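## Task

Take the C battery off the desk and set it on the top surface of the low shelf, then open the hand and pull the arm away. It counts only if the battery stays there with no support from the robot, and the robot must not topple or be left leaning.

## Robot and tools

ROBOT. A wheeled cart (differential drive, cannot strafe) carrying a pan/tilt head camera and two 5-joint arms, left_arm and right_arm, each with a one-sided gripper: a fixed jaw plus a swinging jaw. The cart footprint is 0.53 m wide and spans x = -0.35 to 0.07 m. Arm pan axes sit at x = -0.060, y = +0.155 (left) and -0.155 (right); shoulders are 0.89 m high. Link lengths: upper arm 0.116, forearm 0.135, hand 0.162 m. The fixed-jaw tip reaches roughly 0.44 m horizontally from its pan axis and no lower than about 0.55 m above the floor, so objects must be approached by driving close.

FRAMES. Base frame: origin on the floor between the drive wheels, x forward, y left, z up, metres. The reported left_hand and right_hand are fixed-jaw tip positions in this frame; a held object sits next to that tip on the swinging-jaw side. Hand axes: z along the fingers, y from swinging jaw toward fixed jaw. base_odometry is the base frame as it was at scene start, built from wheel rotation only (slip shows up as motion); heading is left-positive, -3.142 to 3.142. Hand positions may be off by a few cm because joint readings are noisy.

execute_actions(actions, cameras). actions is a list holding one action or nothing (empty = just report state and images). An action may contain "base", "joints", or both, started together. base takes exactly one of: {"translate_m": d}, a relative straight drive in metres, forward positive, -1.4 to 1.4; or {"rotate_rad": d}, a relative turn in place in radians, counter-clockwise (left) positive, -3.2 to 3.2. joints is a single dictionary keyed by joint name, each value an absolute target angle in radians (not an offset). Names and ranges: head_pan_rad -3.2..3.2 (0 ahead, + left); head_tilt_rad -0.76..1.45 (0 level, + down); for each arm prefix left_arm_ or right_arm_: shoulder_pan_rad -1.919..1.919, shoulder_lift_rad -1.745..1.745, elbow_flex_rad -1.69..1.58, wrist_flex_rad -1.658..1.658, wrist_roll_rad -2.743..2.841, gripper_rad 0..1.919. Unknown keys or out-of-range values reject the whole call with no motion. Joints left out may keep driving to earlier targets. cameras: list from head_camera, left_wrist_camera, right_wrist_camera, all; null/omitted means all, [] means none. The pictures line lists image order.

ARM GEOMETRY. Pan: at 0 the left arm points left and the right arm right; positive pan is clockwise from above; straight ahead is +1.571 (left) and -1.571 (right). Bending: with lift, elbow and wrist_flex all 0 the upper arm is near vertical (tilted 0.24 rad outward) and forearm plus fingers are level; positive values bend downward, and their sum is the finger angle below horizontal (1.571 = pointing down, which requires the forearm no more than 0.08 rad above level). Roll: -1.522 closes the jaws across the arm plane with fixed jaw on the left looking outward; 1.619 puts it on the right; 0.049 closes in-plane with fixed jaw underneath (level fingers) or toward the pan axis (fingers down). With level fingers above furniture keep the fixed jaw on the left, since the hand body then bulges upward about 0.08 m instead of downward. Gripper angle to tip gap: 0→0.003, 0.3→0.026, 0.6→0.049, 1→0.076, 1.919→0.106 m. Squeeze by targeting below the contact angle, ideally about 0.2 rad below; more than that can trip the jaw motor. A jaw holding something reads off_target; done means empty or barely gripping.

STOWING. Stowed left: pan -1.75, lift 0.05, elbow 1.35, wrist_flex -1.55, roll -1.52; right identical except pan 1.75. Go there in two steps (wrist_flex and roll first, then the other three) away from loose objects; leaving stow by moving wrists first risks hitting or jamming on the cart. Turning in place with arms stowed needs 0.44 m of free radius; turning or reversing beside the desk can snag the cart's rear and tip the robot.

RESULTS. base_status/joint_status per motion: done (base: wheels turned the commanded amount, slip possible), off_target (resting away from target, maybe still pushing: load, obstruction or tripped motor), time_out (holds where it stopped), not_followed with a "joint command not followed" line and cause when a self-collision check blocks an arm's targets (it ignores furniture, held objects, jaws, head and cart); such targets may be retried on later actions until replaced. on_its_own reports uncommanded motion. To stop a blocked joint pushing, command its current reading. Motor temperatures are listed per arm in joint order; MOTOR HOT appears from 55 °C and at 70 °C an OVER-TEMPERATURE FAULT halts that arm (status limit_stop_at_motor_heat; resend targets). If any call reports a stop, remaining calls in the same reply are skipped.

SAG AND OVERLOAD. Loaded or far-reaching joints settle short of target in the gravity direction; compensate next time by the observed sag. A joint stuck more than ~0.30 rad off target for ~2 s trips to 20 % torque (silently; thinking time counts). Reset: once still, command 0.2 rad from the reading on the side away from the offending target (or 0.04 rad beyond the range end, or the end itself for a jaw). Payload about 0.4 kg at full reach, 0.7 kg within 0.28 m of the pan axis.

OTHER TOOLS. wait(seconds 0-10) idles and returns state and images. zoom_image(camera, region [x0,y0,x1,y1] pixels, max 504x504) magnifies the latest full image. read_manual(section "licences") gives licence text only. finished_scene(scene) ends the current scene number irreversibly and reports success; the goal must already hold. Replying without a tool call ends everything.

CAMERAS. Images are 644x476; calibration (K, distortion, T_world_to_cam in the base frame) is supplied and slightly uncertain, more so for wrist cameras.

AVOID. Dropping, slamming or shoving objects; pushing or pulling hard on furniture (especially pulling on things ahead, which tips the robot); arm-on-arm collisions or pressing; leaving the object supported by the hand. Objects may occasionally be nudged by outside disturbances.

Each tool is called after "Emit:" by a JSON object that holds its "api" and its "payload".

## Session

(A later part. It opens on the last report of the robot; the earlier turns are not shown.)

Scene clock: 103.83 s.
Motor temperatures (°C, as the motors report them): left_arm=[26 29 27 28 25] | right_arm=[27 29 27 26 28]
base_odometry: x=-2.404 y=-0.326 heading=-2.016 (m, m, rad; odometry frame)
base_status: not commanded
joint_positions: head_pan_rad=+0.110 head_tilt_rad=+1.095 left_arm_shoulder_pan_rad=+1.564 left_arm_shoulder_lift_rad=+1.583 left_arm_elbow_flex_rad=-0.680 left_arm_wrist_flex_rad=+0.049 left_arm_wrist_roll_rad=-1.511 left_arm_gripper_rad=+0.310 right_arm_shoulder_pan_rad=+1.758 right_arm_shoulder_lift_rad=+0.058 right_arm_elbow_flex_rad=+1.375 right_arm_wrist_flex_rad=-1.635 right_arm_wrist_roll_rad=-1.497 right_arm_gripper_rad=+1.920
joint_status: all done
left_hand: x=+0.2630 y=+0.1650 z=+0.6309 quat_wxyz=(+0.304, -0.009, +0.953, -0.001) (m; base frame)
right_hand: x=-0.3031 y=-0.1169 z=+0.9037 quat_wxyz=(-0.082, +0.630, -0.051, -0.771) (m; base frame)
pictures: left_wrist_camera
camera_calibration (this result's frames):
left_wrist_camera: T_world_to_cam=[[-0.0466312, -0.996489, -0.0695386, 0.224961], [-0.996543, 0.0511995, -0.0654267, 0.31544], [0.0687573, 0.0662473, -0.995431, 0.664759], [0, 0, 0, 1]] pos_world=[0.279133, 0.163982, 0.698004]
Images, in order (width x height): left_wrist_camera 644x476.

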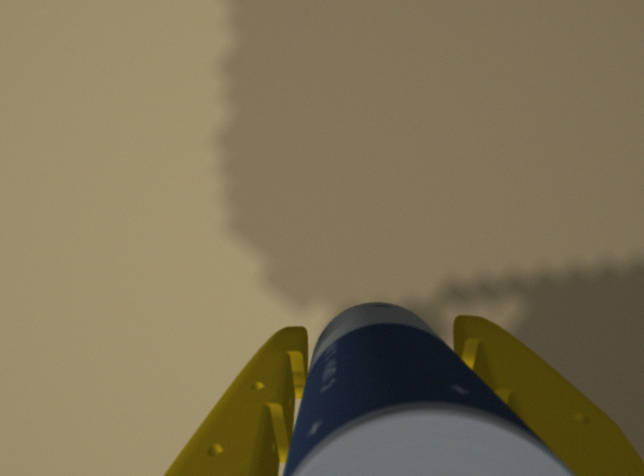

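Emit:
{"api": "execute_actions", "payload": {"actions": [{"joints":{"left_arm_gripper_rad":0.9}}], "cameras": []}}

Emit:
{"api": "execute_actions", "payload": {"actions": [{"joints":{"left_arm_shoulder_lift_rad":1.0,"left_arm_wrist_flex_rad":0.6,"left_arm_shoulder_pan_rad":1.53}}], "cameras": []}}

Emit:
{"api": "execute_actions", "payload": {"actions": [{"base":{"translate_m":-0.3},"joints":{"head_tilt_rad":0.9}}], "cameras": ["head_camera"]}}

Scene clock: 108.40 s.
Motor temperatures (°C, as the motors report them): left_arm=[26 29 27 28 25] | right_arm=[27 29 27 26 28]
base_odometry: x=-2.404 y=-0.326 heading=-2.016 (m, m, rad; odometry frame)
base_status: not commanded
joint_positions: head_pan_rad=+0.110 head_tilt_rad=+1.095 left_arm_shoulder_pan_rad=+1.564 left_arm_shoulder_lift_rad=+1.594 left_arm_elbow_flex_rad=-0.680 left_arm_wrist_flex_rad=+0.049 left_arm_wrist_roll_rad=-1.511 left_arm_gripper_rad=+0.888 right_arm_shoulder_pan_rad=+1.758 right_arm_shoulder_lift_rad=+0.058 right_arm_elbow_flex_rad=+1.375 right_arm_wrist_flex_rad=-1.635 right_arm_wrist_roll_rad=-1.497 right_arm_gripper_rad=+1.920
joint_status: all done
left_hand: x=+0.2601 y=+0.1650 z=+0.6278 quat_wxyz=(+0.299, -0.009, +0.954, -0.001) (m; base frame)
right_hand: x=-0.3031 y=-0.1169 z=+0.9037 quat_wxyz=(-0.082, +0.630, -0.051, -0.771) (m; base frame)
pictures: none
No camera images: the call's "cameras" was empty. Leave "cameras" out to get every camera's image.

Scene clock: 109.60 s.
Motor temperatures (°C, as the motors report them): left_arm=[26 29 27 28 25] | right_arm=[27 29 27 26 28]
base_odometry: x=-2.404 y=-0.326 heading=-2.016 (m, m, rad; odometry frame)
base_status: not commanded
joint_positions: head_pan_rad=+0.110 head_tilt_rad=+1.095 left_arm_shoulder_pan_rad=+1.536 left_arm_shoulder_lift_rad=+1.063 left_arm_elbow_flex_rad=-0.680 left_arm_wrist_flex_rad=+0.597 left_arm_wrist_roll_rad=-1.511 left_arm_gripper_rad=+0.889 right_arm_shoulder_pan_rad=+1.758 right_arm_shoulder_lift_rad=+0.058 right_arm_elbow_flex_rad=+1.375 right_arm_wrist_flex_rad=-1.635 right_arm_wrist_roll_rad=-1.497 right_arm_gripper_rad=+1.920
joint_status: all done
left_hand: x=+0.2981 y=+0.1751 z=+0.7452 quat_wxyz=(+0.291, -0.022, +0.956, +0.003) (m; base frame)
right_hand: x=-0.3031 y=-0.1169 z=+0.9037 quat_wxyz=(-0.082, +0.630, -0.051, -0.771) (m; base frame)
pictures: none
No camera images: the call's "cameras" was empty. Leave "cameras" out to get every camera's image.

Scene clock: 111.93 s.
Motor temperatures (°C, as the motors report them): left_arm=[26 29 27 28 25] | right_arm=[27 29 27 26 28]
base_odometry: x=-2.274 y=-0.055 heading=-2.016 (m, m, rad; odometry frame)
base_status: done
joint_positions: head_pan_rad=+0.110 head_tilt_rad=+0.915 left_arm_shoulder_pan_rad=+1.536 left_arm_shoulder_lift_rad=+1.063 left_arm_elbow_flex_rad=-0.680 left_arm_wrist_flex_rad=+0.597 left_arm_wrist_roll_rad=-1.511 left_arm_gripper_rad=+0.889 right_arm_shoulder_pan_rad=+1.758 right_arm_shoulder_lift_rad=+0.058 right_arm_elbow_flex_rad=+1.375 right_arm_wrist_flex_rad=-1.635 right_arm_wrist_roll_rad=-1.497 right_arm_gripper_rad=+1.920
joint_status: all done
left_hand: x=+0.2981 y=+0.1751 z=+0.7452 quat_wxyz=(+0.291, -0.022, +0.956, +0.003) (m; base frame)
right_hand: x=-0.3031 y=-0.1169 z=+0.9037 quat_wxyz=(-0.082, +0.630, -0.051, -0.771) (m; base frame)
pictures: head_camera
camera_calibration (this result's frames):
head_camera: T_world_to_cam=[[0.159247, -0.98681, -0.0291091, 0.0421601], [-0.771529, -0.106002, -0.627302, 0.736655], [0.615942, 0.122354, -0.778232, 0.911468], [0, 0, 0, 1]] pos_world=[0.000225581, 0.00816847, 1.17267]
Images, in order (width x height): head_camera 644x476.

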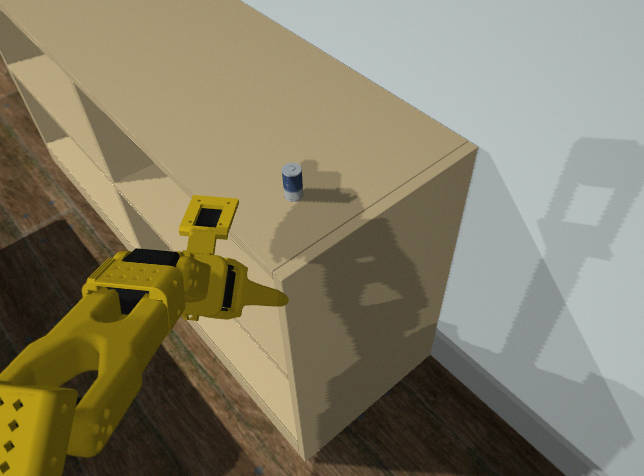

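Emit:
{"api": "finished_scene", "payload": {"scene": 1}}

The scene is finished: the task was done.


## Next scene

Take the masking tape roll off the desk and set it on the top surface of the low shelf, then open the hand and pull the arm away. It counts only if the roll stays there with no support from the robot, and the robot must not topple or be left leaning.

Emit:
{"api": "execute_actions", "payload": {"actions": [{"joints":{"head_tilt_rad":0.4}}]}}

Scene clock: 1.03 s.
Motor temperatures (°C, as the motors report them): left_arm=[26 29 27 28 25] | right_arm=[27 29 27 26 28]
base_odometry: x=+0.000 y=+0.000 heading=+0.000 (m, m, rad; odometry frame)
base_status: not commanded
joint_positions: head_pan_rad=+0.027 head_tilt_rad=+0.393 left_arm_shoulder_pan_rad=-1.759 left_arm_shoulder_lift_rad=+0.051 left_arm_elbow_flex_rad=+1.334 left_arm_wrist_flex_rad=-1.595 left_arm_wrist_roll_rad=-1.496 left_arm_gripper_rad=+1.920 right_arm_shoulder_pan_rad=+1.758 right_arm_shoulder_lift_rad=+0.081 right_arm_elbow_flex_rad=+1.372 right_arm_wrist_flex_rad=-1.580 right_arm_wrist_roll_rad=-1.497 right_arm_gripper_rad=+1.920
joint_status: all done
left_hand: x=-0.3053 y=+0.1005 z=+0.9065 quat_wxyz=(-0.063, -0.625, -0.067, +0.775) (m; base frame)
right_hand: x=-0.3049 y=-0.1166 z=+0.8905 quat_wxyz=(-0.079, +0.659, -0.053, -0.746) (m; base frame)
pictures: head_camera, left_wrist_camera, right_wrist_camera
camera_calibration (this result's frames):
head_camera: T_world_to_cam=[[0.0848013, -0.996398, -0.000317748, 0.00552224], [-0.36182, -0.0304966, -0.931749, 1.10633], [0.928383, 0.0791284, -0.363103, 0.448339], [0, 0, 0, 1]] pos_world=[-0.0164056, 0.00376531, 1.19362]
left_wrist_camera: T_world_to_cam=[[-0.225067, 0.972379, -0.061834, -0.105942], [0.337595, 0.0182942, -0.941114, 0.974892], [-0.913988, -0.232689, -0.332388, 0.111321], [0, 0, 0, 1]] pos_world=[-0.251217, 0.111085, 0.947935]
right_wrist_camera: T_world_to_cam=[[0.289892, 0.956797, 0.0224303, 0.173545], [0.455509, -0.117323, -0.882466, 0.92837], [-0.841709, 0.266037, -0.469841, 0.263929], [0, 0, 0, 1]] pos_world=[-0.251039, -0.127343, 0.939367]
Images, in order (width x height): head_camera 644x476, left_wrist_camera 644x476, right_wrist_camera 644x476.

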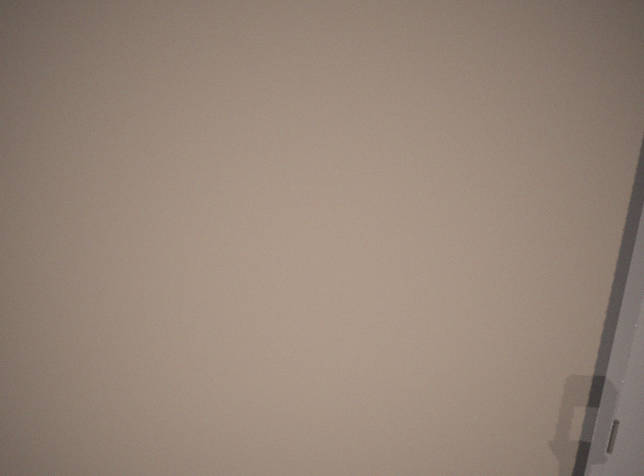

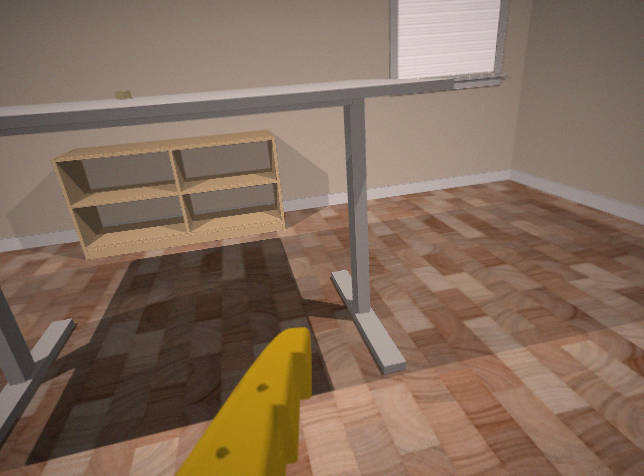

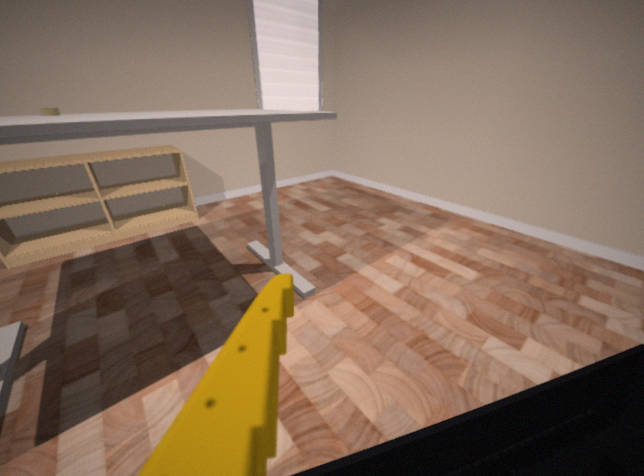

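Similar layout.

Emit:
{"api": "execute_actions", "payload": {"actions": [{"base":{"rotate_rad":2.6},"joints":{"head_pan_rad":0.7}}], "cameras": ["head_camera"]}}

Scene clock: 5.97 s.
Motor temperatures (°C, as the motors report them): left_arm=[26 29 27 28 25] | right_arm=[27 29 27 26 28]
base_odometry: x=-0.001 y=+0.000 heading=+2.599 (m, m, rad; odometry frame)
base_status: done
joint_positions: head_pan_rad=+0.690 head_tilt_rad=+0.393 left_arm_shoulder_pan_rad=-1.759 left_arm_shoulder_lift_rad=+0.051 left_arm_elbow_flex_rad=+1.334 left_arm_wrist_flex_rad=-1.595 left_arm_wrist_roll_rad=-1.496 left_arm_gripper_rad=+1.920 right_arm_shoulder_pan_rad=+1.758 right_arm_shoulder_lift_rad=+0.081 right_arm_elbow_flex_rad=+1.372 right_arm_wrist_flex_rad=-1.580 right_arm_wrist_roll_rad=-1.497 right_arm_gripper_rad=+1.920
joint_status: all done
left_hand: x=-0.3053 y=+0.1005 z=+0.9065 quat_wxyz=(-0.063, -0.625, -0.067, +0.775) (m; base frame)
right_hand: x=-0.3049 y=-0.1166 z=+0.8905 quat_wxyz=(-0.079, +0.659, -0.053, -0.746) (m; base frame)
pictures: head_camera
camera_calibration (this result's frames):
head_camera: T_world_to_cam=[[0.680134, -0.733087, -0.000322451, 0.0335083], [-0.266446, -0.24679, -0.931719, 1.11078], [0.682952, 0.63378, -0.363179, 0.43689], [0, 0, 0, 1]] pos_world=[-0.0252028, 0.0218011, 1.19361]
Images, in order (width x height): head_camera 644x476.

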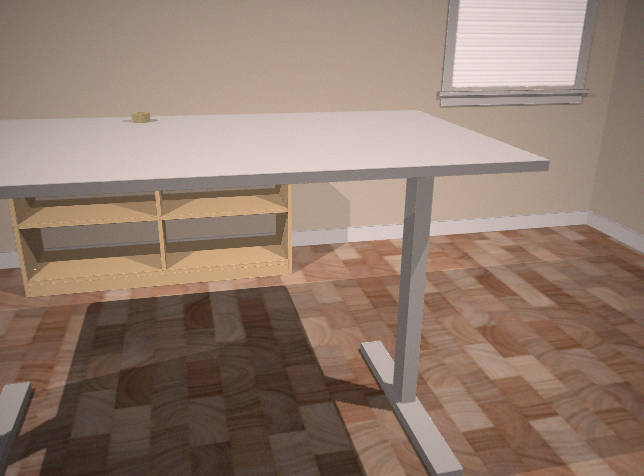

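Emit:
{"api": "execute_actions", "payload": {"actions": [{"base":{"translate_m":1.4},"joints":{"left_arm_shoulder_lift_rad":-0.3,"left_arm_elbow_flex_rad":-0.3}}], "cameras": []}}

Emit:
{"api": "execute_actions", "payload": {"actions": [{"base":{"rotate_rad":0.93},"joints":{"left_arm_shoulder_pan_rad":-0.7,"left_arm_wrist_flex_rad":1.2,"left_arm_wrist_roll_rad":-1.52,"left_arm_gripper_rad":0.9}}], "cameras": ["head_camera"]}}

Emit:
{"api": "execute_actions", "payload": {"actions": [{"base":{"translate_m":1.4},"joints":{"head_pan_rad":1.5,"head_tilt_rad":0.5}}], "cameras": ["head_camera"]}}

Scene clock: 18.07 s.
Motor temperatures (°C, as the motors report them): left_arm=[26 29 27 28 25] | right_arm=[27 29 27 26 28]
base_odometry: x=-1.201 y=+0.721 heading=+2.598 (m, m, rad; odometry frame)
base_status: done
joint_positions: head_pan_rad=+0.690 head_tilt_rad=+0.393 left_arm_shoulder_pan_rad=-1.759 left_arm_shoulder_lift_rad=-0.281 left_arm_elbow_flex_rad=-0.278 left_arm_wrist_flex_rad=-1.595 left_arm_wrist_roll_rad=-1.496 left_arm_gripper_rad=+1.920 right_arm_shoulder_pan_rad=+1.758 right_arm_shoulder_lift_rad=+0.081 right_arm_elbow_flex_rad=+1.372 right_arm_wrist_flex_rad=-1.580 right_arm_wrist_roll_rad=-1.497 right_arm_gripper_rad=+1.920
joint_status: all done
left_hand: x=-0.1074 y=+0.1381 z=+1.2201 quat_wxyz=(-0.077, +0.286, +0.031, +0.955) (m; base frame)
right_hand: x=-0.3049 y=-0.1166 z=+0.8905 quat_wxyz=(-0.079, +0.659, -0.053, -0.746) (m; base frame)
pictures: none
No camera images: the call's "cameras" was empty. Leave "cameras" out to get every camera's image.

Scene clock: 20.63 s.
Motor temperatures (°C, as the motors report them): left_arm=[26 29 27 28 25] | right_arm=[27 29 27 26 28]
base_odometry: x=-1.200 y=+0.721 heading=-2.757 (m, m, rad; odometry frame)
base_status: done
joint_positions: head_pan_rad=+0.690 head_tilt_rad=+0.393 left_arm_shoulder_pan_rad=-0.706 left_arm_shoulder_lift_rad=-0.281 left_arm_elbow_flex_rad=-0.278 left_arm_wrist_flex_rad=+1.198 left_arm_wrist_roll_rad=-1.511 left_arm_gripper_rad=+0.910 right_arm_shoulder_pan_rad=+1.758 right_arm_shoulder_lift_rad=+0.081 right_arm_elbow_flex_rad=+1.372 right_arm_wrist_flex_rad=-1.580 right_arm_wrist_roll_rad=-1.497 right_arm_gripper_rad=+1.920
joint_status: all done
left_hand: x=-0.2388 y=+0.3526 z=+0.9898 quat_wxyz=(+0.190, -0.813, +0.370, +0.407) (m; base frame)
right_hand: x=-0.3049 y=-0.1166 z=+0.8905 quat_wxyz=(-0.079, +0.659, -0.053, -0.746) (m; base frame)
pictures: head_camera
camera_calibration (this result's frames):
head_camera: T_world_to_cam=[[0.68022, -0.733008, -0.000330822, 0.033522], [-0.266521, -0.246907, -0.931667, 1.11071], [0.682837, 0.633827, -0.363313, 0.43704], [0, 0, 0, 1]] pos_world=[-0.0252006, 0.0218076, 1.19361]
Images, in order (width x height): head_camera 644x476.

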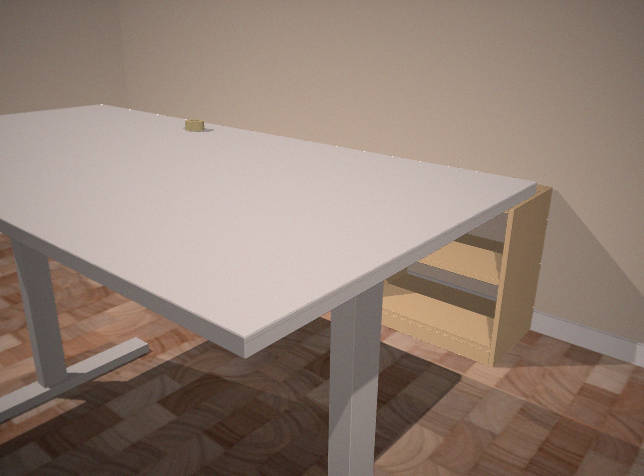

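Scene clock: 28.47 s.
Motor temperatures (°C, as the motors report them): left_arm=[26 29 27 28 25] | right_arm=[27 29 27 26 28]
base_odometry: x=-2.497 y=+0.193 heading=-2.757 (m, m, rad; odometry frame)
base_status: done
joint_positions: head_pan_rad=+1.490 head_tilt_rad=+0.494 left_arm_shoulder_pan_rad=-0.705 left_arm_shoulder_lift_rad=-0.281 left_arm_elbow_flex_rad=-0.278 left_arm_wrist_flex_rad=+1.198 left_arm_wrist_roll_rad=-1.511 left_arm_gripper_rad=+0.910 right_arm_shoulder_pan_rad=+1.758 right_arm_shoulder_lift_rad=+0.081 right_arm_elbow_flex_rad=+1.372 right_arm_wrist_flex_rad=-1.580 right_arm_wrist_roll_rad=-1.497 right_arm_gripper_rad=+1.920
joint_status: all done
left_hand: x=-0.2385 y=+0.3529 z=+0.9898 quat_wxyz=(+0.191, -0.813, +0.370, +0.407) (m; base frame)
right_hand: x=-0.3049 y=-0.1166 z=+0.8905 quat_wxyz=(-0.079, +0.659, -0.053, -0.746) (m; base frame)
pictures: head_camera
camera_calibration (this result's frames):
head_camera: T_world_to_cam=[[0.999714, -0.0231172, -0.00612009, 0.0552016], [-0.0159581, -0.454311, -0.8907, 1.07534], [0.0178101, 0.890543, -0.45455, 0.510797], [0, 0, 0, 1]] pos_world=[-0.0471228, 0.0349273, 1.19032]
Images, in order (width x height): head_camera 644x476.

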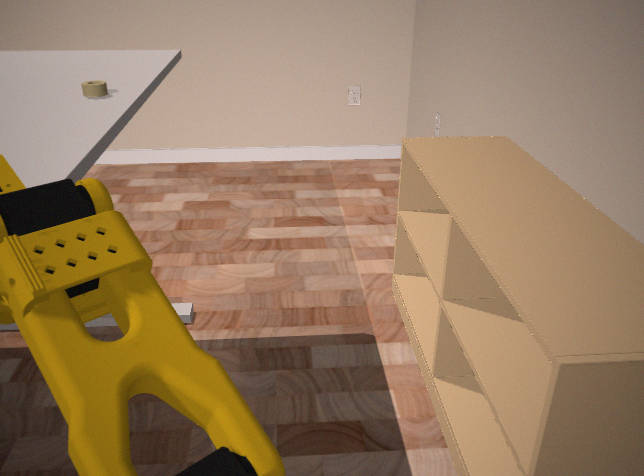

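Emit:
{"api": "execute_actions", "payload": {"actions": [{"base":{"rotate_rad":1.61},"joints":{"head_pan_rad":-0.05}}], "cameras": ["head_camera"]}}

Scene clock: 33.07 s.
Motor temperatures (°C, as the motors report them): left_arm=[26 29 27 28 25] | right_arm=[27 29 27 26 28]
base_odometry: x=-2.496 y=+0.194 heading=-1.148 (m, m, rad; odometry frame)
base_status: done
joint_positions: head_pan_rad=-0.040 head_tilt_rad=+0.494 left_arm_shoulder_pan_rad=-0.703 left_arm_shoulder_lift_rad=-0.281 left_arm_elbow_flex_rad=-0.278 left_arm_wrist_flex_rad=+1.198 left_arm_wrist_roll_rad=-1.511 left_arm_gripper_rad=+0.910 right_arm_shoulder_pan_rad=+1.758 right_arm_shoulder_lift_rad=+0.081 right_arm_elbow_flex_rad=+1.372 right_arm_wrist_flex_rad=-1.580 right_arm_wrist_roll_rad=-1.497 right_arm_gripper_rad=+1.920
joint_status: all done
left_hand: x=-0.2382 y=+0.3531 z=+0.9898 quat_wxyz=(+0.191, -0.813, +0.371, +0.406) (m; base frame)
right_hand: x=-0.3049 y=-0.1166 z=+0.8905 quat_wxyz=(-0.079, +0.659, -0.053, -0.746) (m; base frame)
pictures: head_camera
camera_calibration (this result's frames):
head_camera: T_world_to_cam=[[0.0175572, -0.999827, -0.00612379, 0.00904453], [-0.454641, -0.00252839, -0.890671, 1.05469], [0.890502, 0.0184218, -0.454607, 0.551879], [0, 0, 0, 1]] pos_world=[-0.0121041, 0.00154299, 1.19032]
Images, in order (width x height): head_camera 644x476.

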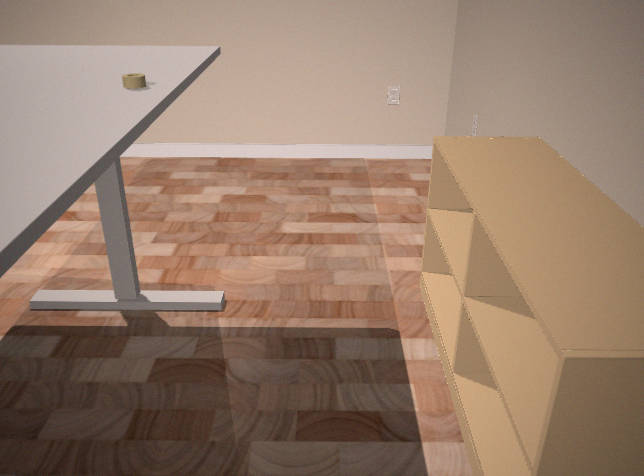

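Aligned well enough.

Emit:
{"api": "execute_actions", "payload": {"actions": [{"base":{"translate_m":1.4},"joints":{"head_pan_rad":1.5,"head_tilt_rad":0.7}}], "cameras": ["head_camera"]}}

Scene clock: 41.93 s.
Motor temperatures (°C, as the motors report them): left_arm=[26 29 27 28 25] | right_arm=[27 29 27 26 28]
base_odometry: x=-1.919 y=-1.082 heading=-1.148 (m, m, rad; odometry frame)
base_status: done
joint_positions: head_pan_rad=+1.490 head_tilt_rad=+0.694 left_arm_shoulder_pan_rad=-0.703 left_arm_shoulder_lift_rad=-0.281 left_arm_elbow_flex_rad=-0.278 left_arm_wrist_flex_rad=+1.198 left_arm_wrist_roll_rad=-1.511 left_arm_gripper_rad=+0.910 right_arm_shoulder_pan_rad=+1.758 right_arm_shoulder_lift_rad=+0.081 right_arm_elbow_flex_rad=+1.372 right_arm_wrist_flex_rad=-1.580 right_arm_wrist_roll_rad=-1.497 right_arm_gripper_rad=+1.920
joint_status: all done
left_hand: x=-0.2382 y=+0.3531 z=+0.9898 quat_wxyz=(+0.191, -0.813, +0.371, +0.406) (m; base frame)
right_hand: x=-0.3049 y=-0.1166 z=+0.8905 quat_wxyz=(-0.079, +0.659, -0.053, -0.746) (m; base frame)
pictures: head_camera
camera_calibration (this result's frames):
head_camera: T_world_to_cam=[[0.999523, -0.0254688, -0.0174697, 0.0682561], [-0.0295273, -0.622195, -0.782305, 0.949938], [0.00905482, 0.782448, -0.62265, 0.703869], [0, 0, 0, 1]] pos_world=[-0.0465478, 0.0420443, 1.1826]
Images, in order (width x height): head_camera 644x476.

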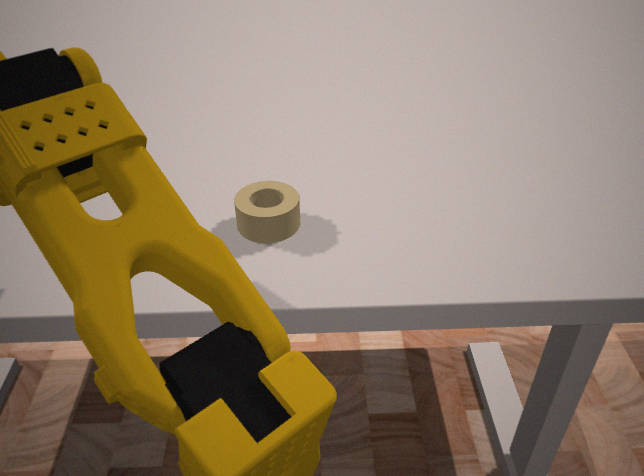

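Emit:
{"api": "execute_actions", "payload": {"actions": [{"base":{"translate_m":-0.025},"joints":{"left_arm_shoulder_pan_rad":0,"left_arm_shoulder_lift_rad":-0.11,"left_arm_elbow_flex_rad":-0.46,"left_arm_wrist_flex_rad":1.35,"left_arm_gripper_rad":1.25}}], "cameras": ["head_camera","left_wrist_camera"]}}

Scene clock: 45.70 s.
Motor temperatures (°C, as the motors report them): left_arm=[26 29 27 28 25] | right_arm=[27 29 27 26 28]
base_odometry: x=-1.929 y=-1.058 heading=-1.148 (m, m, rad; odometry frame)
base_status: done
joint_positions: head_pan_rad=+1.490 head_tilt_rad=+0.694 left_arm_shoulder_pan_rad=-0.007 left_arm_shoulder_lift_rad=-0.104 left_arm_elbow_flex_rad=-0.427 left_arm_wrist_flex_rad=+1.347 left_arm_wrist_roll_rad=-1.511 left_arm_gripper_rad=+1.240 right_arm_shoulder_pan_rad=+1.758 right_arm_shoulder_lift_rad=+0.081 right_arm_elbow_flex_rad=+1.372 right_arm_wrist_flex_rad=-1.580 right_arm_wrist_roll_rad=-1.497 right_arm_gripper_rad=+1.920
joint_status: all done
left_hand: x=-0.0696 y=+0.4249 z=+0.9646 quat_wxyz=(+0.261, -0.663, +0.651, +0.260) (m; base frame)
right_hand: x=-0.3049 y=-0.1166 z=+0.8905 quat_wxyz=(-0.079, +0.659, -0.053, -0.746) (m; base frame)
pictures: head_camera, left_wrist_camera
camera_calibration (this result's frames):
head_camera: T_world_to_cam=[[0.999531, -0.0251535, -0.0174707, 0.0682575], [-0.0293319, -0.622217, -0.782295, 0.949936], [0.00880689, 0.782441, -0.622663, 0.703872], [0, 0, 0, 1]] pos_world=[-0.046561, 0.0420449, 1.1826]
left_wrist_camera: T_world_to_cam=[[0.996419, -0.0366685, -0.0761856, 0.162849], [-0.0513265, -0.97837, -0.200396, 0.62597], [-0.0671895, 0.203589, -0.976748, 0.916673], [0, 0, 0, 1]] pos_world=[-0.0685464, 0.431777, 1.03321]
Images, in order (width x height): head_camera 644x476, left_wrist_camera 644x476.

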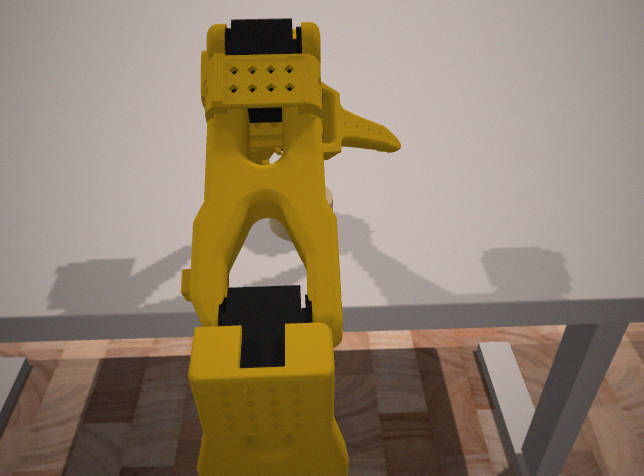

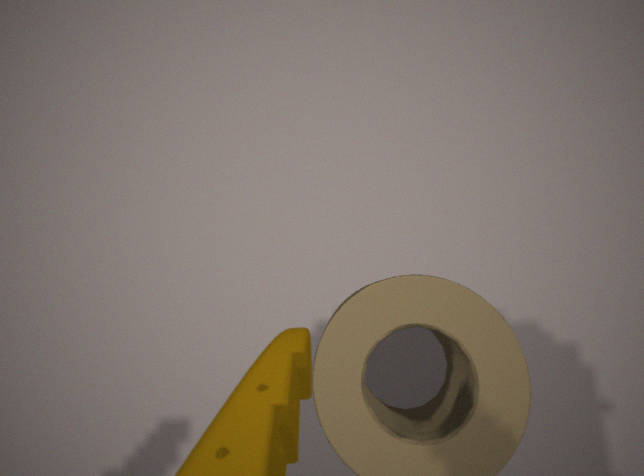

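Emit:
{"api": "execute_actions", "payload": {"actions": [{"joints":{"left_arm_shoulder_pan_rad":-0.05}}], "cameras": []}}

Emit:
{"api": "execute_actions", "payload": {"actions": [{"joints":{"left_arm_shoulder_lift_rad":0.035,"left_arm_wrist_flex_rad":1.39}}], "cameras": ["left_wrist_camera"]}}

Scene clock: 48.90 s.
Motor temperatures (°C, as the motors report them): left_arm=[26 29 27 28 25] | right_arm=[27 29 27 26 28]
base_odometry: x=-1.929 y=-1.058 heading=-1.148 (m, m, rad; odometry frame)
base_status: not commanded
joint_positions: head_pan_rad=+1.490 head_tilt_rad=+0.694 left_arm_shoulder_pan_rad=-0.044 left_arm_shoulder_lift_rad=-0.104 left_arm_elbow_flex_rad=-0.427 left_arm_wrist_flex_rad=+1.347 left_arm_wrist_roll_rad=-1.511 left_arm_gripper_rad=+1.240 right_arm_shoulder_pan_rad=+1.758 right_arm_shoulder_lift_rad=+0.081 right_arm_elbow_flex_rad=+1.372 right_arm_wrist_flex_rad=-1.580 right_arm_wrist_roll_rad=-1.497 right_arm_gripper_rad=+1.920
joint_status: all done
left_hand: x=-0.0795 y=+0.4244 z=+0.9646 quat_wxyz=(+0.256, -0.675, +0.639, +0.265) (m; base frame)
right_hand: x=-0.3049 y=-0.1166 z=+0.8905 quat_wxyz=(-0.079, +0.659, -0.053, -0.746) (m; base frame)
pictures: none
No camera images: the call's "cameras" was empty. Leave "cameras" out to get every camera's image.

Scene clock: 49.63 s.
Motor temperatures (°C, as the motors report them): left_arm=[26 29 27 28 25] | right_arm=[27 29 27 26 28]
base_odometry: x=-1.929 y=-1.058 heading=-1.148 (m, m, rad; odometry frame)
base_status: not commanded
joint_positions: head_pan_rad=+1.490 head_tilt_rad=+0.694 left_arm_shoulder_pan_rad=-0.044 left_arm_shoulder_lift_rad=+0.043 left_arm_elbow_flex_rad=-0.428 left_arm_wrist_flex_rad=+1.387 left_arm_wrist_roll_rad=-1.511 left_arm_gripper_rad=+1.240 right_arm_shoulder_pan_rad=+1.758 right_arm_shoulder_lift_rad=+0.081 right_arm_elbow_flex_rad=+1.372 right_arm_wrist_flex_rad=-1.580 right_arm_wrist_roll_rad=-1.497 right_arm_gripper_rad=+1.920
joint_status: all done
left_hand: x=-0.0796 y=+0.4269 z=+0.9254 quat_wxyz=(+0.195, -0.697, +0.660, +0.202) (m; base frame)
right_hand: x=-0.3049 y=-0.1166 z=+0.8905 quat_wxyz=(-0.079, +0.659, -0.053, -0.746) (m; base frame)
pictures: left_wrist_camera
camera_calibration (this result's frames):
left_wrist_camera: T_world_to_cam=[[0.997677, -0.013266, -0.0668251, 0.151392], [-0.0143968, -0.999761, -0.0164686, 0.46144], [-0.0665907, 0.0173924, -0.997629, 0.976227], [0, 0, 0, 1]] pos_world=[-0.0793891, 0.446359, 0.991628]
Images, in order (width x height): left_wrist_camera 644x476.

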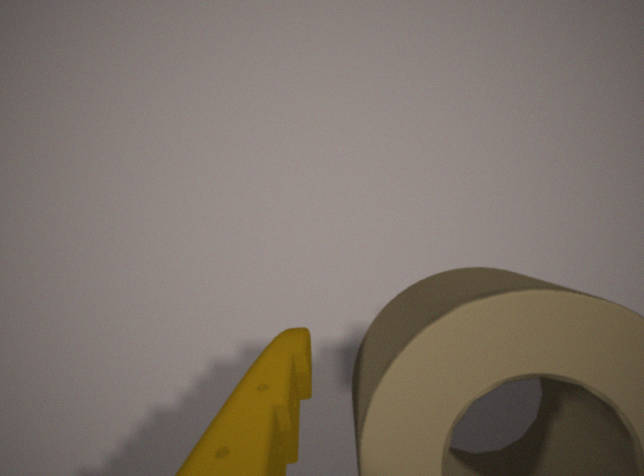

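Emit:
{"api": "execute_actions", "payload": {"actions": [{"joints":{"left_arm_shoulder_lift_rad":0.05,"left_arm_wrist_flex_rad":1.44,"left_arm_shoulder_pan_rad":-0.015}}], "cameras": []}}

Emit:
{"api": "execute_actions", "payload": {"actions": [{"joints":{"left_arm_gripper_rad":0.45}}], "cameras": ["left_wrist_camera"]}}

Emit:
{"api": "execute_actions", "payload": {"actions": [{"joints":{"left_arm_shoulder_lift_rad":-0.2}}], "cameras": ["left_wrist_camera"]}}

Scene clock: 52.30 s.
Motor temperatures (°C, as the motors report them): left_arm=[26 29 27 28 25] | right_arm=[27 29 27 26 28]
base_odometry: x=-1.929 y=-1.058 heading=-1.148 (m, m, rad; odometry frame)
base_status: not commanded
joint_positions: head_pan_rad=+1.490 head_tilt_rad=+0.694 left_arm_shoulder_pan_rad=-0.022 left_arm_shoulder_lift_rad=+0.057 left_arm_elbow_flex_rad=-0.428 left_arm_wrist_flex_rad=+1.435 left_arm_wrist_roll_rad=-1.511 left_arm_gripper_rad=+1.240 right_arm_shoulder_pan_rad=+1.758 right_arm_shoulder_lift_rad=+0.081 right_arm_elbow_flex_rad=+1.372 right_arm_wrist_flex_rad=-1.580 right_arm_wrist_roll_rad=-1.497 right_arm_gripper_rad=+1.920
joint_status: all done
left_hand: x=-0.0737 y=+0.4211 z=+0.9182 quat_wxyz=(+0.177, -0.696, +0.673, +0.179) (m; base frame)
right_hand: x=-0.3049 y=-0.1166 z=+0.8905 quat_wxyz=(-0.079, +0.659, -0.053, -0.746) (m; base frame)
pictures: none
No camera images: the call's "cameras" was empty. Leave "cameras" out to get every camera's image.

Scene clock: 53.23 s.
Motor temperatures (°C, as the motors report them): left_arm=[26 29 27 28 25] | right_arm=[27 29 27 26 28]
base_odometry: x=-1.929 y=-1.058 heading=-1.148 (m, m, rad; odometry frame)
base_status: not commanded
joint_positions: head_pan_rad=+1.490 head_tilt_rad=+0.694 left_arm_shoulder_pan_rad=-0.021 left_arm_shoulder_lift_rad=+0.057 left_arm_elbow_flex_rad=-0.439 left_arm_wrist_flex_rad=+1.435 left_arm_wrist_roll_rad=-1.511 left_arm_gripper_rad=+0.640 right_arm_shoulder_pan_rad=+1.758 right_arm_shoulder_lift_rad=+0.081 right_arm_elbow_flex_rad=+1.372 right_arm_wrist_flex_rad=-1.580 right_arm_wrist_roll_rad=-1.497 right_arm_gripper_rad=+1.920
joint_status: left_arm_gripper_rad off_target (ended at +0.640, target +0.450)
left_hand: x=-0.0733 y=+0.4220 z=+0.9204 quat_wxyz=(+0.180, -0.694, +0.673, +0.182) (m; base frame)
right_hand: x=-0.3049 y=-0.1166 z=+0.8905 quat_wxyz=(-0.079, +0.659, -0.053, -0.746) (m; base frame)
pictures: left_wrist_camera
camera_calibration (this result's frames):
left_wrist_camera: T_world_to_cam=[[0.997176, -0.0395244, -0.0638583, 0.15295], [-0.0374044, -0.99872, 0.0340597, 0.407942], [-0.0651227, -0.0315749, -0.997378, 0.992257], [0, 0, 0, 1]] pos_world=[-0.0726403, 0.444795, 0.985528]
Images, in order (width x height): left_wrist_camera 644x476.

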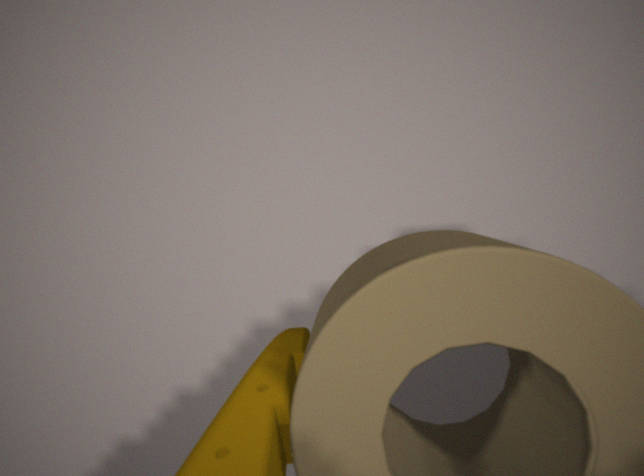

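Scene clock: 54.13 s.
Motor temperatures (°C, as the motors report them): left_arm=[26 29 27 28 25] | right_arm=[27 29 27 26 28]
base_odometry: x=-1.929 y=-1.058 heading=-1.148 (m, m, rad; odometry frame)
base_status: not commanded
joint_positions: head_pan_rad=+1.490 head_tilt_rad=+0.694 left_arm_shoulder_pan_rad=-0.021 left_arm_shoulder_lift_rad=-0.160 left_arm_elbow_flex_rad=-0.439 left_arm_wrist_flex_rad=+1.438 left_arm_wrist_roll_rad=-1.511 left_arm_gripper_rad=+0.640 right_arm_shoulder_pan_rad=+1.758 right_arm_shoulder_lift_rad=+0.081 right_arm_elbow_flex_rad=+1.372 right_arm_wrist_flex_rad=-1.580 right_arm_wrist_roll_rad=-1.497 right_arm_gripper_rad=+1.920
joint_status: all done
left_hand: x=-0.0730 y=+0.4105 z=+0.9703 quat_wxyz=(+0.252, -0.671, +0.650, +0.254) (m; base frame)
right_hand: x=-0.3049 y=-0.1166 z=+0.8905 quat_wxyz=(-0.079, +0.659, -0.053, -0.746) (m; base frame)
pictures: left_wrist_camera
camera_calibration (this result's frames):
left_wrist_camera: T_world_to_cam=[[0.996867, -0.02465, -0.0751616, 0.160278], [-0.0377243, -0.983336, -0.177842, 0.593985], [-0.0695253, 0.18012, -0.981185, 0.938733], [0, 0, 0, 1]] pos_world=[-0.0721029, 0.418953, 1.03875]
Images, in order (width x height): left_wrist_camera 644x476.

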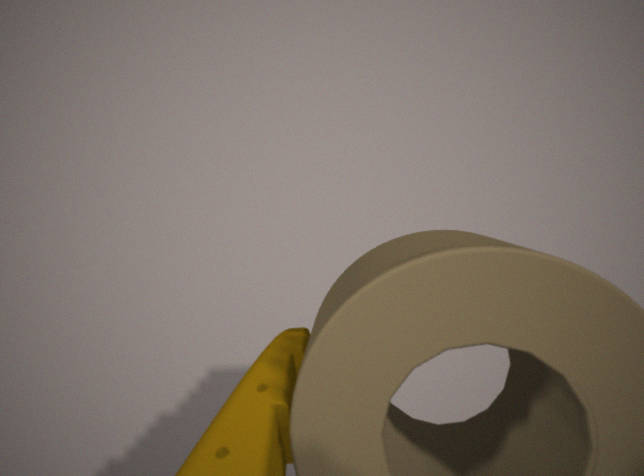

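Emit:
{"api": "execute_actions", "payload": {"actions": [{"base":{"translate_m":-1.125},"joints":{"left_arm_shoulder_pan_rad":1.57,"head_pan_rad":0.1,"head_tilt_rad":0.9}}], "cameras": []}}

Emit:
{"api": "execute_actions", "payload": {"actions": [{"base":{"rotate_rad":-0.86}}], "cameras": []}}

Emit:
{"api": "execute_actions", "payload": {"actions": [{"base":{"translate_m":0.4},"joints":{"left_arm_shoulder_lift_rad":1.25,"left_arm_elbow_flex_rad":-0.6,"left_arm_wrist_flex_rad":0.33}}], "cameras": ["head_camera","left_wrist_camera"]}}

Scene clock: 63.93 s.
Motor temperatures (°C, as the motors report them): left_arm=[26 30 27 28 25] | right_arm=[27 29 27 26 28]
base_odometry: x=-2.390 y=-0.032 heading=-1.151 (m, m, rad; odometry frame)
base_status: done
joint_positions: head_pan_rad=+0.110 head_tilt_rad=+0.895 left_arm_shoulder_pan_rad=+1.564 left_arm_shoulder_lift_rad=-0.161 left_arm_elbow_flex_rad=-0.439 left_arm_wrist_flex_rad=+1.438 left_arm_wrist_roll_rad=-1.511 left_arm_gripper_rad=+0.640 right_arm_shoulder_pan_rad=+1.758 right_arm_shoulder_lift_rad=+0.081 right_arm_elbow_flex_rad=+1.372 right_arm_wrist_flex_rad=-1.580 right_arm_wrist_roll_rad=-1.497 right_arm_gripper_rad=+1.920
joint_status: all done
left_hand: x=+0.1955 y=+0.1645 z=+0.9706 quat_wxyz=(+0.359, -0.008, +0.933, -0.001) (m; base frame)
right_hand: x=-0.3049 y=-0.1166 z=+0.8905 quat_wxyz=(-0.079, +0.659, -0.053, -0.746) (m; base frame)
pictures: none
No camera images: the call's "cameras" was empty. Leave "cameras" out to get every camera's image.

Scene clock: 65.70 s.
Motor temperatures (°C, as the motors report them): left_arm=[26 30 27 28 25] | right_arm=[27 29 27 26 28]
base_odometry: x=-2.390 y=-0.031 heading=-2.010 (m, m, rad; odometry frame)
base_status: done
joint_positions: head_pan_rad=+0.110 head_tilt_rad=+0.895 left_arm_shoulder_pan_rad=+1.564 left_arm_shoulder_lift_rad=-0.161 left_arm_elbow_flex_rad=-0.439 left_arm_wrist_flex_rad=+1.438 left_arm_wrist_roll_rad=-1.511 left_arm_gripper_rad=+0.640 right_arm_shoulder_pan_rad=+1.758 right_arm_shoulder_lift_rad=+0.081 right_arm_elbow_flex_rad=+1.372 right_arm_wrist_flex_rad=-1.580 right_arm_wrist_roll_rad=-1.497 right_arm_gripper_rad=+1.920
joint_status: not commanded
left_hand: x=+0.1955 y=+0.1645 z=+0.9706 quat_wxyz=(+0.359, -0.008, +0.933, -0.001) (m; base frame)
right_hand: x=-0.3049 y=-0.1166 z=+0.8905 quat_wxyz=(-0.079, +0.659, -0.053, -0.746) (m; base frame)
pictures: none
No camera images: the call's "cameras" was empty. Leave "cameras" out to get every camera's image.

Scene clock: 68.53 s.
Motor temperatures (°C, as the motors report them): left_arm=[26 30 27 28 25] | right_arm=[27 29 27 26 28]
base_odometry: x=-2.561 y=-0.393 heading=-2.012 (m, m, rad; odometry frame)
base_status: done
joint_positions: head_pan_rad=+0.110 head_tilt_rad=+0.895 left_arm_shoulder_pan_rad=+1.564 left_arm_shoulder_lift_rad=+1.272 left_arm_elbow_flex_rad=-0.570 left_arm_wrist_flex_rad=+0.342 left_arm_wrist_roll_rad=-1.511 left_arm_gripper_rad=+0.640 right_arm_shoulder_pan_rad=+1.758 right_arm_shoulder_lift_rad=+0.081 right_arm_elbow_flex_rad=+1.372 right_arm_wrist_flex_rad=-1.580 right_arm_wrist_roll_rad=-1.497 right_arm_gripper_rad=+1.920
joint_status: all done
left_hand: x=+0.2729 y=+0.1650 z=+0.6783 quat_wxyz=(+0.260, -0.009, +0.966, -0.001) (m; base frame)
right_hand: x=-0.3049 y=-0.1166 z=+0.8905 quat_wxyz=(-0.079, +0.659, -0.053, -0.746) (m; base frame)
pictures: head_camera, left_wrist_camera
camera_calibration (this result's frames):
head_camera: T_world_to_cam=[[0.159782, -0.986752, -0.0281154, 0.0410415], [-0.759067, -0.104605, -0.642554, 0.754796], [0.6311, 0.12401, -0.765724, 0.897783], [0, 0, 0, 1]] pos_world=[-0.000208765, 0.00811923, 1.17361]
left_wrist_camera: T_world_to_cam=[[-0.0527955, -0.996532, -0.0643185, 0.226935], [-0.99834, 0.0511869, 0.0264063, 0.266611], [-0.0230225, 0.0656059, -0.99758, 0.737842], [0, 0, 0, 1]] pos_world=[0.295137, 0.164094, 0.743612]
Images, in order (width x height): head_camera 644x476, left_wrist_camera 644x476.

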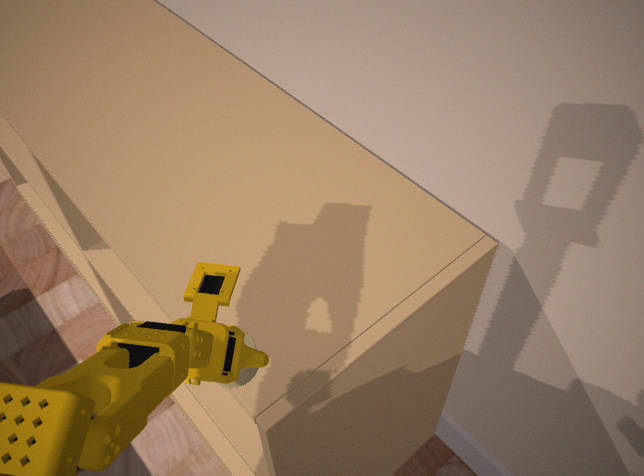

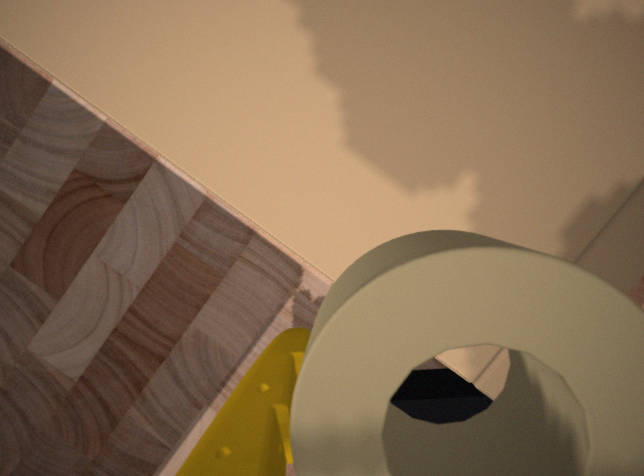

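Emit:
{"api": "execute_actions", "payload": {"actions": [{"base":{"translate_m":0.135},"joints":{"head_tilt_rad":1.1}}], "cameras": []}}

Emit:
{"api": "execute_actions", "payload": {"actions": [{"joints":{"left_arm_shoulder_lift_rad":1.52,"left_arm_elbow_flex_rad":-0.77,"left_arm_wrist_flex_rad":0.23}}], "cameras": []}}

Emit:
{"api": "execute_actions", "payload": {"actions": [{"joints":{"left_arm_shoulder_lift_rad":1.58,"left_arm_wrist_flex_rad":0.18}}], "cameras": ["head_camera","left_wrist_camera"]}}

Scene clock: 72.50 s.
Motor temperatures (°C, as the motors report them): left_arm=[26 30 27 28 25] | right_arm=[27 29 27 26 28]
base_odometry: x=-2.619 y=-0.515 heading=-2.013 (m, m, rad; odometry frame)
base_status: done
joint_positions: head_pan_rad=+0.110 head_tilt_rad=+1.095 left_arm_shoulder_pan_rad=+1.564 left_arm_shoulder_lift_rad=+1.272 left_arm_elbow_flex_rad=-0.570 left_arm_wrist_flex_rad=+0.342 left_arm_wrist_roll_rad=-1.511 left_arm_gripper_rad=+0.640 right_arm_shoulder_pan_rad=+1.758 right_arm_shoulder_lift_rad=+0.081 right_arm_elbow_flex_rad=+1.372 right_arm_wrist_flex_rad=-1.580 right_arm_wrist_roll_rad=-1.497 right_arm_gripper_rad=+1.920
joint_status: all done
left_hand: x=+0.2729 y=+0.1650 z=+0.6783 quat_wxyz=(+0.260, -0.009, +0.966, -0.001) (m; base frame)
right_hand: x=-0.3049 y=-0.1166 z=+0.8905 quat_wxyz=(-0.079, +0.659, -0.053, -0.746) (m; base frame)
pictures: none
No camera images: the call's "cameras" was empty. Leave "cameras" out to get every camera's image.

Scene clock: 73.50 s.
Motor temperatures (°C, as the motors report them): left_arm=[26 30 27 28 25] | right_arm=[27 29 27 26 28]
base_odometry: x=-2.619 y=-0.515 heading=-2.013 (m, m, rad; odometry frame)
base_status: not commanded
joint_positions: head_pan_rad=+0.110 head_tilt_rad=+1.095 left_arm_shoulder_pan_rad=+1.564 left_arm_shoulder_lift_rad=+1.540 left_arm_elbow_flex_rad=-0.738 left_arm_wrist_flex_rad=+0.243 left_arm_wrist_roll_rad=-1.511 left_arm_gripper_rad=+0.640 right_arm_shoulder_pan_rad=+1.758 right_arm_shoulder_lift_rad=+0.081 right_arm_elbow_flex_rad=+1.372 right_arm_wrist_flex_rad=-1.580 right_arm_wrist_roll_rad=-1.497 right_arm_gripper_rad=+1.920
joint_status: all done
left_hand: x=+0.2616 y=+0.1650 z=+0.6372 quat_wxyz=(+0.260, -0.009, +0.966, -0.001) (m; base frame)
right_hand: x=-0.3049 y=-0.1166 z=+0.8905 quat_wxyz=(-0.079, +0.659, -0.053, -0.746) (m; base frame)
pictures: none
No camera images: the call's "cameras" was empty. Leave "cameras" out to get every camera's image.

Scene clock: 74.13 s.
Motor temperatures (°C, as the motors report them): left_arm=[26 30 27 28 25] | right_arm=[27 29 27 26 28]
base_odometry: x=-2.619 y=-0.515 heading=-2.013 (m, m, rad; odometry frame)
base_status: not commanded
joint_positions: head_pan_rad=+0.110 head_tilt_rad=+1.095 left_arm_shoulder_pan_rad=+1.564 left_arm_shoulder_lift_rad=+1.588 left_arm_elbow_flex_rad=-0.746 left_arm_wrist_flex_rad=+0.191 left_arm_wrist_roll_rad=-1.511 left_arm_gripper_rad=+0.640 right_arm_shoulder_pan_rad=+1.758 right_arm_shoulder_lift_rad=+0.081 right_arm_elbow_flex_rad=+1.372 right_arm_wrist_flex_rad=-1.580 right_arm_wrist_roll_rad=-1.497 right_arm_gripper_rad=+1.920
joint_status: all done
left_hand: x=+0.2582 y=+0.1649 z=+0.6290 quat_wxyz=(+0.266, -0.009, +0.964, -0.001) (m; base frame)
right_hand: x=-0.3049 y=-0.1166 z=+0.8905 quat_wxyz=(-0.079, +0.659, -0.053, -0.746) (m; base frame)
pictures: head_camera, left_wrist_camera
camera_calibration (this result's frames):
head_camera: T_world_to_cam=[[0.153218, -0.987476, -0.0376173, 0.0516696], [-0.870898, -0.116945, -0.477347, 0.559387], [0.46697, 0.105899, -0.877909, 1.01919], [0, 0, 0, 1]] pos_world=[0.00331934, 0.00850854, 1.16373]
left_wrist_camera: T_world_to_cam=[[-0.0520017, -0.996526, -0.065047, 0.223141], [-0.998589, 0.0511852, 0.0141578, 0.261068], [-0.0107792, 0.0656915, -0.997782, 0.685278], [0, 0, 0, 1]] pos_world=[0.27969, 0.163986, 0.694576]
Images, in order (width x height): head_camera 644x476, left_wrist_camera 644x476.

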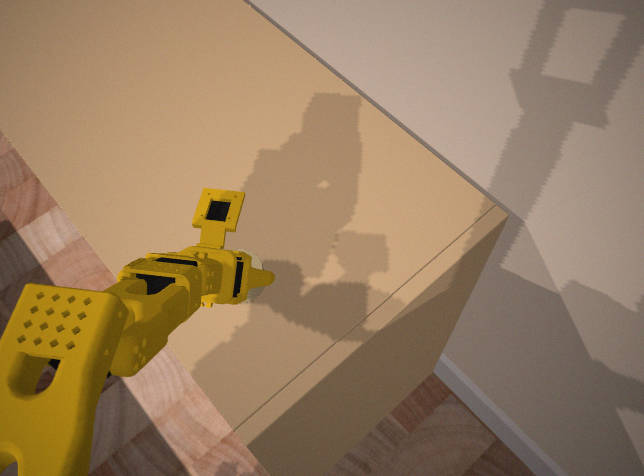

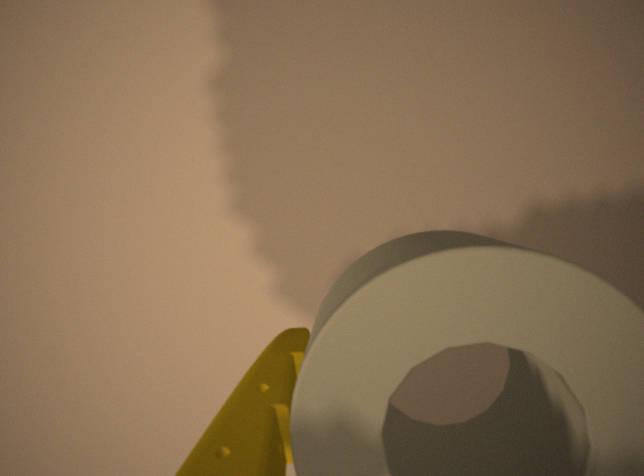

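Emit:
{"api": "execute_actions", "payload": {"actions": [{"joints":{"left_arm_gripper_rad":1.2}}], "cameras": []}}

Emit:
{"api": "execute_actions", "payload": {"actions": [{"joints":{"left_arm_shoulder_lift_rad":1.0,"left_arm_wrist_flex_rad":0.7,"left_arm_shoulder_pan_rad":1.53}}], "cameras": []}}

Emit:
{"api": "execute_actions", "payload": {"actions": [{"base":{"translate_m":-0.3},"joints":{"head_tilt_rad":0.9}}], "cameras": ["head_camera"]}}

Scene clock: 77.03 s.
Motor temperatures (°C, as the motors report them): left_arm=[26 30 27 28 25] | right_arm=[27 29 27 26 28]
base_odometry: x=-2.619 y=-0.515 heading=-2.013 (m, m, rad; odometry frame)
base_status: not commanded
joint_positions: head_pan_rad=+0.110 head_tilt_rad=+1.095 left_arm_shoulder_pan_rad=+1.564 left_arm_shoulder_lift_rad=+1.595 left_arm_elbow_flex_rad=-0.746 left_arm_wrist_flex_rad=+0.189 left_arm_wrist_roll_rad=-1.511 left_arm_gripper_rad=+1.188 right_arm_shoulder_pan_rad=+1.758 right_arm_shoulder_lift_rad=+0.081 right_arm_elbow_flex_rad=+1.372 right_arm_wrist_flex_rad=-1.580 right_arm_wrist_roll_rad=-1.497 right_arm_gripper_rad=+1.920
joint_status: all done
left_hand: x=+0.2564 y=+0.1649 z=+0.6269 quat_wxyz=(+0.263, -0.009, +0.965, -0.001) (m; base frame)
right_hand: x=-0.3049 y=-0.1166 z=+0.8905 quat_wxyz=(-0.079, +0.659, -0.053, -0.746) (m; base frame)
pictures: none
No camera images: the call's "cameras" was empty. Leave "cameras" out to get every camera's image.

Scene clock: 78.20 s.
Motor temperatures (°C, as the motors report them): left_arm=[26 30 27 28 25] | right_arm=[27 29 27 26 28]
base_odometry: x=-2.619 y=-0.515 heading=-2.013 (m, m, rad; odometry frame)
base_status: not commanded
joint_positions: head_pan_rad=+0.110 head_tilt_rad=+1.095 left_arm_shoulder_pan_rad=+1.538 left_arm_shoulder_lift_rad=+1.063 left_arm_elbow_flex_rad=-0.746 left_arm_wrist_flex_rad=+0.697 left_arm_wrist_roll_rad=-1.511 left_arm_gripper_rad=+1.190 right_arm_shoulder_pan_rad=+1.758 right_arm_shoulder_lift_rad=+0.081 right_arm_elbow_flex_rad=+1.372 right_arm_wrist_flex_rad=-1.580 right_arm_wrist_roll_rad=-1.497 right_arm_gripper_rad=+1.920
joint_status: all done
left_hand: x=+0.2963 y=+0.1745 z=+0.7507 quat_wxyz=(+0.275, -0.021, +0.961, +0.003) (m; base frame)
right_hand: x=-0.3049 y=-0.1166 z=+0.8905 quat_wxyz=(-0.079, +0.659, -0.053, -0.746) (m; base frame)
pictures: none
No camera images: the call's "cameras" was empty. Leave "cameras" out to get every camera's image.

Scene clock: 80.53 s.
Motor temperatures (°C, as the motors report them): left_arm=[26 30 27 28 25] | right_arm=[27 29 27 26 28]
base_odometry: x=-2.491 y=-0.244 heading=-2.012 (m, m, rad; odometry frame)
base_status: done
joint_positions: head_pan_rad=+0.110 head_tilt_rad=+0.915 left_arm_shoulder_pan_rad=+1.538 left_arm_shoulder_lift_rad=+1.063 left_arm_elbow_flex_rad=-0.746 left_arm_wrist_flex_rad=+0.697 left_arm_wrist_roll_rad=-1.511 left_arm_gripper_rad=+1.190 right_arm_shoulder_pan_rad=+1.758 right_arm_shoulder_lift_rad=+0.081 right_arm_elbow_flex_rad=+1.372 right_arm_wrist_flex_rad=-1.580 right_arm_wrist_roll_rad=-1.497 right_arm_gripper_rad=+1.920
joint_status: all done
left_hand: x=+0.2963 y=+0.1745 z=+0.7507 quat_wxyz=(+0.275, -0.021, +0.961, +0.003) (m; base frame)
right_hand: x=-0.3049 y=-0.1166 z=+0.8905 quat_wxyz=(-0.079, +0.659, -0.053, -0.746) (m; base frame)
pictures: head_camera
camera_calibration (this result's frames):
head_camera: T_world_to_cam=[[0.15922, -0.986814, -0.0291091, 0.0421588], [-0.771532, -0.105981, -0.627301, 0.736654], [0.615945, 0.122338, -0.778232, 0.911468], [0, 0, 0, 1]] pos_world=[0.00022581, 0.00816718, 1.17267]
Images, in order (width x height): head_camera 644x476.

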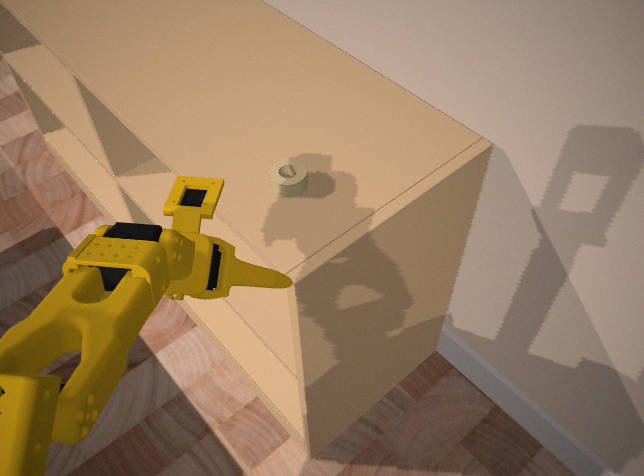

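Emit:
{"api": "finished_scene", "payload": {"scene": 2}}

The scene is finished: the task was done.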